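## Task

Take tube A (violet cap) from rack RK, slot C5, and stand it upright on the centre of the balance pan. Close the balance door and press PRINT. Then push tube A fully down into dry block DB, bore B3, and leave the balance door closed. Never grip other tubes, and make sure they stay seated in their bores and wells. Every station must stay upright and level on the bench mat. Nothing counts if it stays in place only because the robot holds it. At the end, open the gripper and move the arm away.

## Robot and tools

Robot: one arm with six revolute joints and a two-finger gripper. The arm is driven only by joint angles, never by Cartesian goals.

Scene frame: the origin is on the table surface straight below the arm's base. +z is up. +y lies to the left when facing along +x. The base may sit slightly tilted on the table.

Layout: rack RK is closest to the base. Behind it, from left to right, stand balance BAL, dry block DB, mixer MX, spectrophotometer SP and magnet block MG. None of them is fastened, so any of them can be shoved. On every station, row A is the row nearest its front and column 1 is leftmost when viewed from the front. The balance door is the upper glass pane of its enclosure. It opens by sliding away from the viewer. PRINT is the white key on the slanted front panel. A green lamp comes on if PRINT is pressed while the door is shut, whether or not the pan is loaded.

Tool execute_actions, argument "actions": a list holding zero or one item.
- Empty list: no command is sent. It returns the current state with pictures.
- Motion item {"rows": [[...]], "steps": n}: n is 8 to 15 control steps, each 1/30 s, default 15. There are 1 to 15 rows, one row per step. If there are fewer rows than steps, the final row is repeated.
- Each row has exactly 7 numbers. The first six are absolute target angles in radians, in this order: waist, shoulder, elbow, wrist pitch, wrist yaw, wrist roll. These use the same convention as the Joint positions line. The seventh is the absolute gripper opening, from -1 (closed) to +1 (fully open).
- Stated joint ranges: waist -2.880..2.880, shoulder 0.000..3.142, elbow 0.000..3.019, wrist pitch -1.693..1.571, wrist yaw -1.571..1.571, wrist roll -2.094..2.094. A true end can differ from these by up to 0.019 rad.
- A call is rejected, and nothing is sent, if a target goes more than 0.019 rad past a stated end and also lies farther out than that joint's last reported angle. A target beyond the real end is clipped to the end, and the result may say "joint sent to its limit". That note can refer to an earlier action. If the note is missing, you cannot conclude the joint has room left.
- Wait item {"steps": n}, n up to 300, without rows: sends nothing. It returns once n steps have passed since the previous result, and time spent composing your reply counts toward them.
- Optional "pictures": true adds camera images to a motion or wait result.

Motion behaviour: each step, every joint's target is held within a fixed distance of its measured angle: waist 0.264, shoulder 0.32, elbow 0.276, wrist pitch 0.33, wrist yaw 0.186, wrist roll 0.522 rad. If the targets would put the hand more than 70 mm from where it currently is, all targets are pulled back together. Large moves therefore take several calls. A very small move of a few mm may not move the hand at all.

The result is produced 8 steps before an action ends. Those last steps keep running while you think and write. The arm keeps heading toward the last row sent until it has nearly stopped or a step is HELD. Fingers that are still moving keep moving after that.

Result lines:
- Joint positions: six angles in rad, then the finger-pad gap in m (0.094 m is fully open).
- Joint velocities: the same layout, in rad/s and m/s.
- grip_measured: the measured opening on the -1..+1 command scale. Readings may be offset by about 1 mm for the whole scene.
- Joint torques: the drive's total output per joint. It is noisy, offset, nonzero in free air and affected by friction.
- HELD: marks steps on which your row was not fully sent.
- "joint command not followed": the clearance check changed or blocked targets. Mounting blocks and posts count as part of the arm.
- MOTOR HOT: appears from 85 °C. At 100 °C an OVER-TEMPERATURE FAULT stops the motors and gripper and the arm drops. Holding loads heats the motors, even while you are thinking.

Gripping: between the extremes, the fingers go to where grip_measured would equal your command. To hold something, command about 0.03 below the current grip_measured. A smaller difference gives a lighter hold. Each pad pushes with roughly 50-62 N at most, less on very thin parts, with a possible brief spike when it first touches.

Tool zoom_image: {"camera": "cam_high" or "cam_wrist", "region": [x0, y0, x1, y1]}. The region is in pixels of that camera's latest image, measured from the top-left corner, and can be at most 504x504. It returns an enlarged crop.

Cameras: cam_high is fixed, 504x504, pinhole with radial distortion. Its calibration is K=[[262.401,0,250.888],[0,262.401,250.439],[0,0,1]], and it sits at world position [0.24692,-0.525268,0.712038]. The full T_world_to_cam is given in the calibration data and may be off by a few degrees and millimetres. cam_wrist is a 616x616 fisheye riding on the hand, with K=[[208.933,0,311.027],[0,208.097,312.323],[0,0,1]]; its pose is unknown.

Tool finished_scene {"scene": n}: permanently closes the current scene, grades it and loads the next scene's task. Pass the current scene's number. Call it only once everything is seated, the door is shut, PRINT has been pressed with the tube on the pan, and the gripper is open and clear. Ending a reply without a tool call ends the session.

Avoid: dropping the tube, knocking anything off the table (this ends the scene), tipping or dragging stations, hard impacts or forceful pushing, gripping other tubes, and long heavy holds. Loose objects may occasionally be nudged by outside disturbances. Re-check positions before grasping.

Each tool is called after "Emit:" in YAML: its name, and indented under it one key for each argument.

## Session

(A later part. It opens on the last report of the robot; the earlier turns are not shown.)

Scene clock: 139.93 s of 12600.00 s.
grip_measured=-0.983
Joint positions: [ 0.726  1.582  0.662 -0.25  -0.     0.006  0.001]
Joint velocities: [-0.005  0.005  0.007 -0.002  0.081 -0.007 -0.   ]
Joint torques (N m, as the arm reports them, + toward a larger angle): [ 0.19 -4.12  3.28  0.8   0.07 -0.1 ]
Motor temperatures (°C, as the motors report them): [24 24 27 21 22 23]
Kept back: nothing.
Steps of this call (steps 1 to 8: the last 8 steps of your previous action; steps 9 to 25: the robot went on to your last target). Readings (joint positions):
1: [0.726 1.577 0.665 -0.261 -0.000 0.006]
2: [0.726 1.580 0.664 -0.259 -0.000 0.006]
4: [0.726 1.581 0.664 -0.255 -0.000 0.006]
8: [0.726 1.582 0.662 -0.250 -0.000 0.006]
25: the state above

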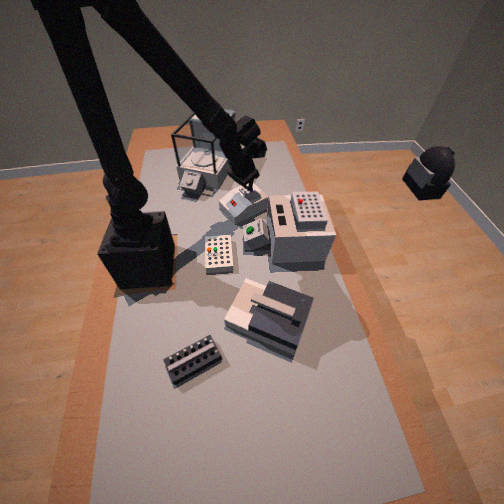

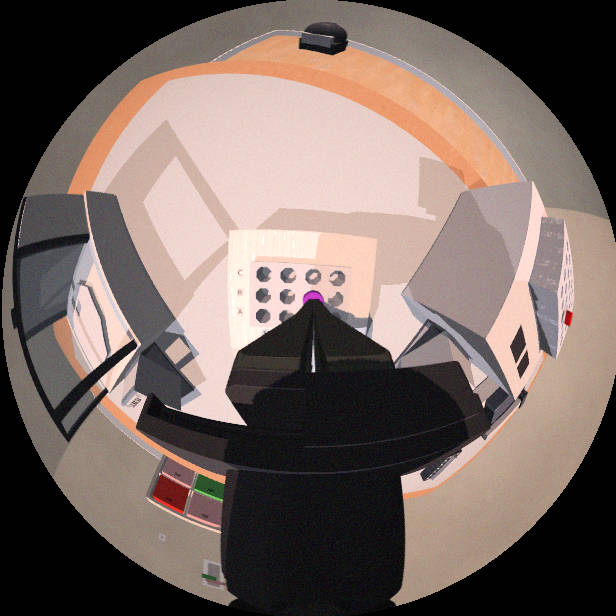

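Bottomed. Close the door.

Emit:
execute_actions:
  actions:
    - {"rows":[[0.73,1.56,0.7,-0.28,0,0,-1],[0.73,1.55,0.76,-0.35,0,0,-1],[0.73,1.54,0.83,-0.43,0,0,-1],[0.73,1.54,0.9,-0.51,0,0,-1],[0.73,1.54,0.97,-0.6,0,0,-1],[0.73,1.54,1.04,-0.69,0,0,-1],[0.73,1.54,1.11,-0.78,0,0,-1],[0.73,1.55,1.18,-0.87,0,0,-1],[0.73,1.56,1.25,-0.96,0,0,-1],[0.73,1.58,1.32,-1.05,0,0,-1],[0.73,1.6,1.39,-1.13,0,0,-1],[0.73,1.63,1.46,-1.2,0,0,-1],[0.73,1.66,1.53,-1.27,0,0,-1],[0.73,1.7,1.6,-1.35,0,0,-1]]}

Emit:
execute_actions:
  actions:
    - {"steps":25}

Emit:
execute_actions:
  actions:
    - {"rows":[[0.77,1.71,1.61,-1.35,0,0,-1],[0.81,1.72,1.62,-1.35,0,0,-1],[0.85,1.73,1.63,-1.35,0,0,-1],[0.89,1.74,1.64,-1.35,0,0,-1],[0.93,1.75,1.65,-1.35,0,0,-1],[0.97,1.76,1.66,-1.36,0,0,-1],[1.01,1.775,1.67,-1.36,0,0,-1],[1.05,1.79,1.68,-1.36,0,0,-1],[1.09,1.8,1.69,-1.36,0,0,-1],[1.13,1.815,1.7,-1.37,0,0,-1],[1.17,1.83,1.71,-1.37,0,0,-1],[1.21,1.84,1.72,-1.37,0,0,-1],[1.25,1.855,1.73,-1.37,0,0,-1],[1.29,1.87,1.74,-1.37,0,0,-1],[1.32,1.88,1.74,-1.37,0,0,-1]]}

Emit:
execute_actions:
  actions:
    - {"steps":35}

Emit:
execute_actions:
  actions:
    - {"rows":[[1.32,1.88,1.71,-1.35,0,0,-1],[1.32,1.88,1.69,-1.335,0,0,-1],[1.32,1.88,1.67,-1.32,0,0,-1],[1.32,1.885,1.65,-1.3,0,0,-1],[1.32,1.885,1.63,-1.285,0,0,-1],[1.32,1.885,1.605,-1.27,0,0,-1]]}

Emit:
execute_actions:
  actions:
    - {"steps":25}
  pictures: true

Scene clock: 141.03 s of 12600.00 s.
grip_measured=-0.983
Joint positions: [ 0.726  1.571  0.83  -0.535 -0.     0.006  0.001]
Joint velocities: [ 0.005 -0.024  1.277 -1.849  0.051 -0.066 -0.001]
Joint torques (N m, as the arm reports them, + toward a larger angle): [  0.   -11.97  10.04   0.63   0.08  -0.07]
Motor temperatures (°C, as the motors report them): [24 24 27 21 22 23]
Steps of this call (steps 1 to 15: the robot went on to your last target; steps 16 to 26: nothing new was sent; steps 27 to 33: the first 7 steps of this action). Readings (joint positions):
27: [0.726 1.577 0.664 -0.254 -0.000 0.006]
28: [0.726 1.573 0.672 -0.276 -0.000 0.006]
30: [0.726 1.571 0.718 -0.375 -0.000 0.006]
33: the state above

Scene clock: 141.87 s of 12600.00 s.
grip_measured=-0.983
Joint positions: [ 0.726  1.696  1.581 -1.341 -0.     0.006  0.001]
Joint velocities: [-0.015 -0.015 -0.002  0.002 -0.037 -0.066 -0.001]
Joint torques (N m, as the arm reports them, + toward a larger angle): [ -0.12 -14.56   9.57  -0.18   0.08  -0.1 ]
Motor temperatures (°C, as the motors report them): [24 24 27 21 22 23]
Kept back: nothing.
Steps of this call (steps 1 to 8: the last 8 steps of your previous action; steps 9 to 25: the robot went on to your last target). Readings (joint positions):
1: [0.726 1.571 0.877 -0.603 -0.000 0.006]
2: [0.726 1.571 0.927 -0.676 -0.000 0.006]
4: [0.726 1.575 1.037 -0.836 -0.000 0.006]
8: [0.726 1.648 1.341 -1.220 -0.000 0.006]
25: the state above

Scene clock: 142.10 s of 12600.00 s.
grip_measured=-0.983
Joint positions: [ 0.841  1.726  1.585 -1.342  0.003  0.006  0.001]
Joint velocities: [ 0.933  0.249  0.042 -0.027 -0.007 -0.051  0.001]
Joint torques (N m, as the arm reports them, + toward a larger angle): [  2.25 -14.19  11.72  -0.26  -0.01  -0.07]
Motor temperatures (°C, as the motors report them): [24 24 27 21 22 23]
Steps of this call (steps 1 to 7: the first 7 steps of this action). Readings (joint positions):
1: [0.728 1.697 1.581 -1.341 -0.000 0.006]
2: [0.733 1.698 1.581 -1.341 0.001 0.006]
4: [0.760 1.705 1.581 -1.341 0.003 0.006]
7: the state above

Scene clock: 143.27 s of 12600.00 s.
grip_measured=-0.983
Joint positions: [ 1.324  1.899  1.687 -1.36  -0.002  0.006  0.001]
Joint velocities: [-0.005  0.005  0.007  0.017  0.007 -0.051  0.002]
Joint torques (N m, as the arm reports them, + toward a larger angle): [ -0.31 -18.96  11.54  -0.48   0.1   -0.1 ]
Motor temperatures (°C, as the motors report them): [24 25 27 21 22 23]
Kept back: nothing.
Steps of this call (steps 1 to 8: the last 8 steps of your previous action; steps 9 to 35: the robot went on to your last target). Readings (joint positions):
1: [0.875 1.736 1.587 -1.342 0.003 0.006]
2: [0.910 1.746 1.590 -1.342 0.003 0.006]
4: [0.984 1.770 1.598 -1.344 0.003 0.006]
8: [1.136 1.825 1.622 -1.346 0.003 0.006]
35: the state above

Scene clock: 143.50 s of 12600.00 s.
grip_measured=-0.983
Joint positions: [ 1.324  1.887  1.639 -1.3   -0.002  0.006  0.001]
Joint velocities: [ 0.005 -0.357 -0.183  0.237 -0.022  0.007 -0.   ]
Joint torques (N m, as the arm reports them, + toward a larger angle): [ -0.36 -15.89   5.83   0.33   0.08  -0.1 ]
Motor temperatures (°C, as the motors report them): [24 25 27 21 22 23]
Steps of this call (steps 1 to 7: the first 7 steps of this action). Readings (joint positions):
1: [1.324 1.899 1.687 -1.360 -0.002 0.006]
2: [1.324 1.899 1.687 -1.358 -0.002 0.006]
4: [1.324 1.897 1.676 -1.337 -0.002 0.006]
7: the state above

Scene clock: 144.33 s of 12600.00 s.
grip_measured=-0.983
Joint positions: [ 1.324  1.874  1.616 -1.283 -0.002  0.006  0.001]
Joint velocities: [-0.005 -0.024 -0.017  0.002  0.022  0.007  0.   ]
Joint torques (N m, as the arm reports them, + toward a larger angle): [ -0.21 -16.07   6.68   0.33   0.1   -0.1 ]
Motor temperatures (°C, as the motors report them): [24 25 27 21 22 23]
Kept back: nothing.
Steps of this call (steps 1 to 8: the last 8 steps of your previous action; steps 9 to 25: the robot went on to your last target). Readings (joint positions):
1: [1.324 1.879 1.630 -1.291 -0.002 0.006]
2: [1.324 1.876 1.622 -1.287 -0.002 0.006]
4: [1.324 1.874 1.618 -1.284 -0.002 0.006]
8: [1.324 1.874 1.616 -1.283 -0.002 0.006]
25: the state above

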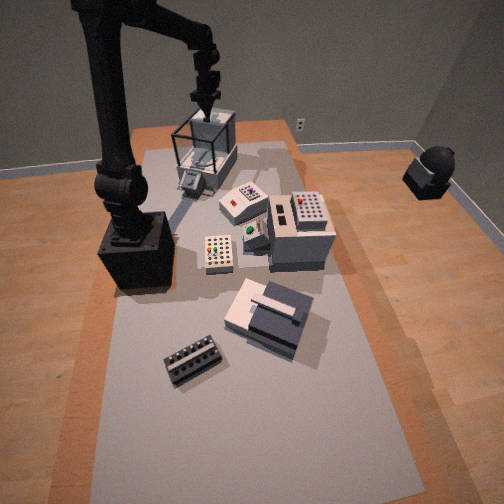

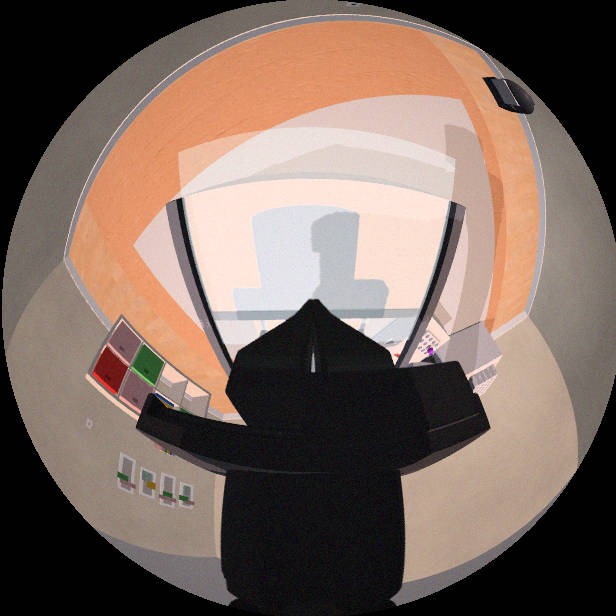

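Emit:
execute_actions:
  actions:
    - {"rows":[[1.32,1.86,1.61,-1.27,0,0,-1],[1.32,1.849,1.593,-1.265,0,0,-1],[1.32,1.838,1.576,-1.26,0,0,-1],[1.32,1.827,1.559,-1.255,0,0,-1],[1.32,1.816,1.542,-1.25,0,0,-1],[1.32,1.805,1.525,-1.245,0,0,-1],[1.32,1.794,1.508,-1.24,0,0,-1],[1.32,1.783,1.491,-1.235,0,0,-1],[1.32,1.772,1.474,-1.23,0,0,-1],[1.32,1.761,1.457,-1.225,0,0,-1],[1.32,1.75,1.44,-1.22,0,0,-1],[1.32,1.739,1.423,-1.215,0,0,-1],[1.32,1.728,1.406,-1.21,0,0,-1],[1.32,1.717,1.389,-1.205,0,0,-1],[1.32,1.705,1.37,-1.2,0,0,-1]]}

Emit:
execute_actions:
  actions:
    - {"rows":[[1.32,1.696,1.359,-1.2,0,0,-1],[1.32,1.688,1.348,-1.2,0,0,-1],[1.32,1.679,1.337,-1.2,0,0,-1],[1.32,1.67,1.326,-1.2,0,0,-1],[1.32,1.662,1.315,-1.2,0,0,-1],[1.32,1.653,1.304,-1.2,0,0,-1],[1.32,1.644,1.293,-1.2,0,0,-1],[1.32,1.636,1.282,-1.2,0,0,-1],[1.32,1.627,1.27,-1.2,0,0,-1],[1.32,1.618,1.259,-1.2,0,0,-1],[1.32,1.61,1.248,-1.2,0,0,-1],[1.32,1.601,1.237,-1.2,0,0,-1],[1.32,1.592,1.226,-1.2,0,0,-1],[1.32,1.584,1.215,-1.2,0,0,-1],[1.32,1.572,1.202,-1.2,0,0,-1]]}

Emit:
execute_actions:
  actions:
    - {"steps":30}

Emit:
execute_actions:
  actions:
    - {"rows":[[1.32,1.59,1.25,-1.2,0,0,-1],[1.32,1.59,1.29,-1.23,0,0,-1],[1.32,1.585,1.33,-1.27,0,0,-1],[1.32,1.58,1.37,-1.31,0,0,-1],[1.32,1.575,1.41,-1.35,0,0,-1]]}

Emit:
execute_actions:
  actions:
    - {"steps":25}

Emit:
execute_actions:
  actions:
    - {"rows":[[1.32,1.5,1.4,-1.35,0,0,-1],[1.32,1.42,1.35,-1.35,0,0,-1],[1.32,1.35,1.3,-1.35,0,0,-1],[1.32,1.28,1.25,-1.35,0,0,-1],[1.32,1.2,1.2,-1.35,0,0,-1]]}

Emit:
execute_actions:
  actions:
    - {"steps":25}
  pictures: true

Scene clock: 145.73 s of 12600.00 s.
grip_measured=-0.983
Joint positions: [ 1.324  1.827  1.545 -1.251 -0.002  0.006  0.001]
Joint velocities: [-0.015 -0.337 -0.496  0.164  0.037 -0.022 -0.   ]
Joint torques (N m, as the arm reports them, + toward a larger angle): [  0.03 -17.29   6.98  -0.17   0.11  -0.11]
Motor temperatures (°C, as the motors report them): [24 25 27 21 22 23]
Steps of this call (steps 1 to 15: the robot went on to your last target; steps 16 to 35: nothing new was sent; steps 36 to 42: the first 7 steps of this action). Readings (joint positions):
36: [1.324 1.873 1.616 -1.282 -0.002 0.006]
37: [1.324 1.871 1.613 -1.279 -0.002 0.006]
39: [1.324 1.859 1.594 -1.268 -0.002 0.006]
42: the state above

Scene clock: 146.23 s of 12600.00 s.
grip_measured=-0.983
Joint positions: [ 1.324  1.672  1.317 -1.202 -0.002  0.006  0.001]
Joint velocities: [-0.015 -0.239 -0.305  0.002 -0.007 -0.022  0.   ]
Joint torques (N m, as the arm reports them, + toward a larger angle): [ -0.08 -14.73   6.74  -0.06   0.1   -0.1 ]
Motor temperatures (°C, as the motors report them): [24 25 27 21 22 23]
Steps of this call (steps 1 to 8: the last 8 steps of your previous action; steps 9 to 15: the first 7 steps of this action). Readings (joint positions):
9: [1.324 1.724 1.392 -1.207 -0.002 0.006]
10: [1.324 1.713 1.377 -1.205 -0.002 0.006]
12: [1.324 1.695 1.351 -1.204 -0.002 0.006]
15: the state above

Scene clock: 147.23 s of 12600.00 s.
grip_measured=-0.983
Joint positions: [ 1.324  1.584  1.209 -1.192 -0.002  0.006  0.001]
Joint velocities: [-0.005 -0.024 -0.017 -0.002 -0.007 -0.022 -0.   ]
Joint torques (N m, as the arm reports them, + toward a larger angle): [ -0.06 -13.54   6.65  -0.38   0.1   -0.1 ]
Motor temperatures (°C, as the motors report them): [24 25 27 21 22 23]
Kept back: nothing.
Steps of this call (steps 1 to 8: the last 8 steps of your previous action; steps 9 to 30: the robot went on to your last target). Readings (joint positions):
1: [1.324 1.664 1.307 -1.202 -0.002 0.006]
2: [1.324 1.656 1.296 -1.201 -0.002 0.006]
4: [1.324 1.639 1.273 -1.201 -0.002 0.006]
8: [1.324 1.606 1.227 -1.200 -0.002 0.006]
30: the state above
The arm was judged still, so your last target was given up. Only a new action makes it travel on or press farther. Fingers that are still opening or closing keep moving.

Scene clock: 147.47 s of 12600.00 s.
grip_measured=-0.983
Joint positions: [ 1.324  1.596  1.324 -1.32  -0.002  0.006  0.001]
Joint velocities: [ 0.005 -0.044  0.755 -0.33  -0.022  0.007  0.   ]
Joint torques (N m, as the arm reports them, + toward a larger angle): [ -0.01 -14.52  10.31  -0.29   0.1   -0.11]
Motor temperatures (°C, as the motors report them): [24 25 27 21 22 23]
Steps of this call (steps 1 to 7: the first 7 steps of this action). Readings (joint positions):
1: [1.324 1.584 1.209 -1.192 -0.002 0.006]
2: [1.324 1.585 1.213 -1.196 -0.002 0.006]
4: [1.324 1.591 1.243 -1.243 -0.002 0.006]
7: the state above

Scene clock: 148.30 s of 12600.00 s.
grip_measured=-0.983
Joint positions: [ 1.324  1.578  1.38  -1.341 -0.002  0.006  0.001]
Joint velocities: [ 0.005  0.015 -0.017  0.007  0.022  0.007 -0.   ]
Joint torques (N m, as the arm reports them, + toward a larger angle): [ -0.06 -13.42   9.85  -0.4    0.1   -0.1 ]
Motor temperatures (°C, as the motors report them): [24 25 28 21 22 23]
Kept back: nothing.
Steps of this call (steps 1 to 8: the last 8 steps of your previous action; steps 9 to 25: the robot went on to your last target). Readings (joint positions):
1: [1.324 1.593 1.347 -1.328 -0.002 0.006]
2: [1.324 1.590 1.364 -1.331 -0.002 0.006]
4: [1.324 1.583 1.380 -1.332 -0.002 0.006]
8: [1.324 1.578 1.380 -1.339 -0.002 0.006]
25: the state above

Scene clock: 148.53 s of 12600.00 s.
grip_measured=-0.983
Joint positions: [ 1.324  1.348  1.223 -1.34  -0.002  0.006  0.001]
Joint velocities: [-0.005 -1.685 -0.794 -0.032  0.051  0.022 -0.001]
Joint torques (N m, as the arm reports them, + toward a larger angle): [  0.08 -13.09  10.04  -0.1    0.1   -0.1 ]
Motor temperatures (°C, as the motors report them): [24 25 28 21 22 23]
Steps of this call (steps 1 to 7: the first 7 steps of this action). Readings (joint positions):
1: [1.324 1.575 1.380 -1.341 -0.002 0.006]
2: [1.324 1.564 1.373 -1.339 -0.002 0.006]
4: [1.324 1.503 1.323 -1.338 -0.002 0.006]
7: the state above

Scene clock: 149.37 s of 12600.00 s.
grip_measured=-0.983
Joint positions: [ 1.324  1.21   1.188 -1.351 -0.002  0.006  0.001]
Joint velocities: [-0.015 -0.015  0.007  0.017  0.051  0.007  0.001]
Joint torques (N m, as the arm reports them, + toward a larger angle): [ 0.09 -9.35  9.05  0.19  0.1  -0.11]
Motor temperatures (°C, as the motors report them): [24 25 28 21 22 23]
Kept back: nothing.
Steps of this call (steps 1 to 8: the last 8 steps of your previous action; steps 9 to 25: the robot went on to your last target). Readings (joint positions):
1: [1.324 1.293 1.201 -1.343 -0.002 0.006]
2: [1.324 1.244 1.190 -1.348 -0.002 0.006]
4: [1.324 1.175 1.190 -1.351 -0.002 0.006]
8: [1.324 1.148 1.190 -1.351 -0.002 0.006]
25: the state above

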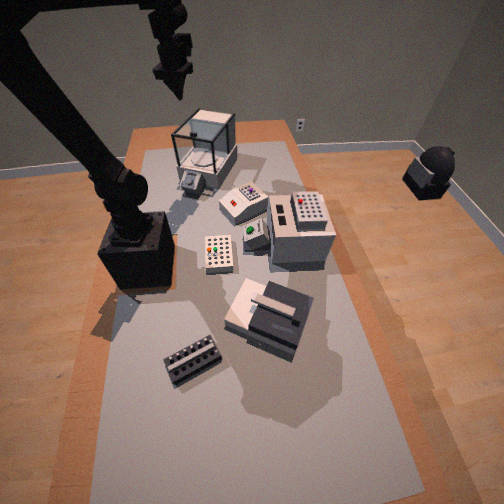

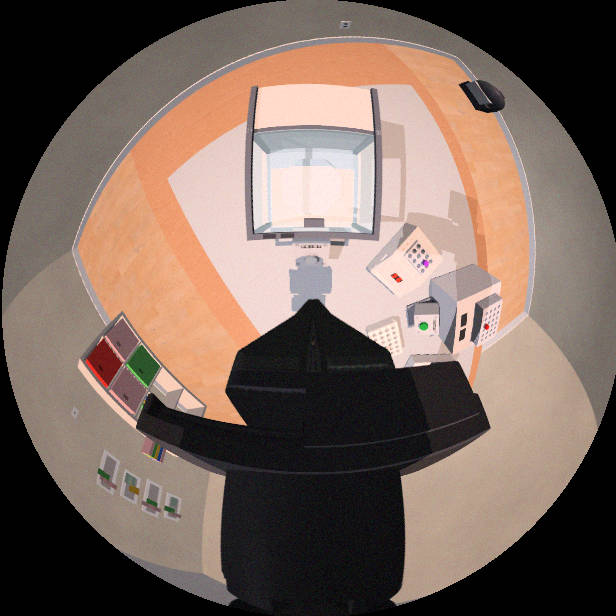

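Emit:
finished_scene:
  scene: 1

The scene is finished: the task was done.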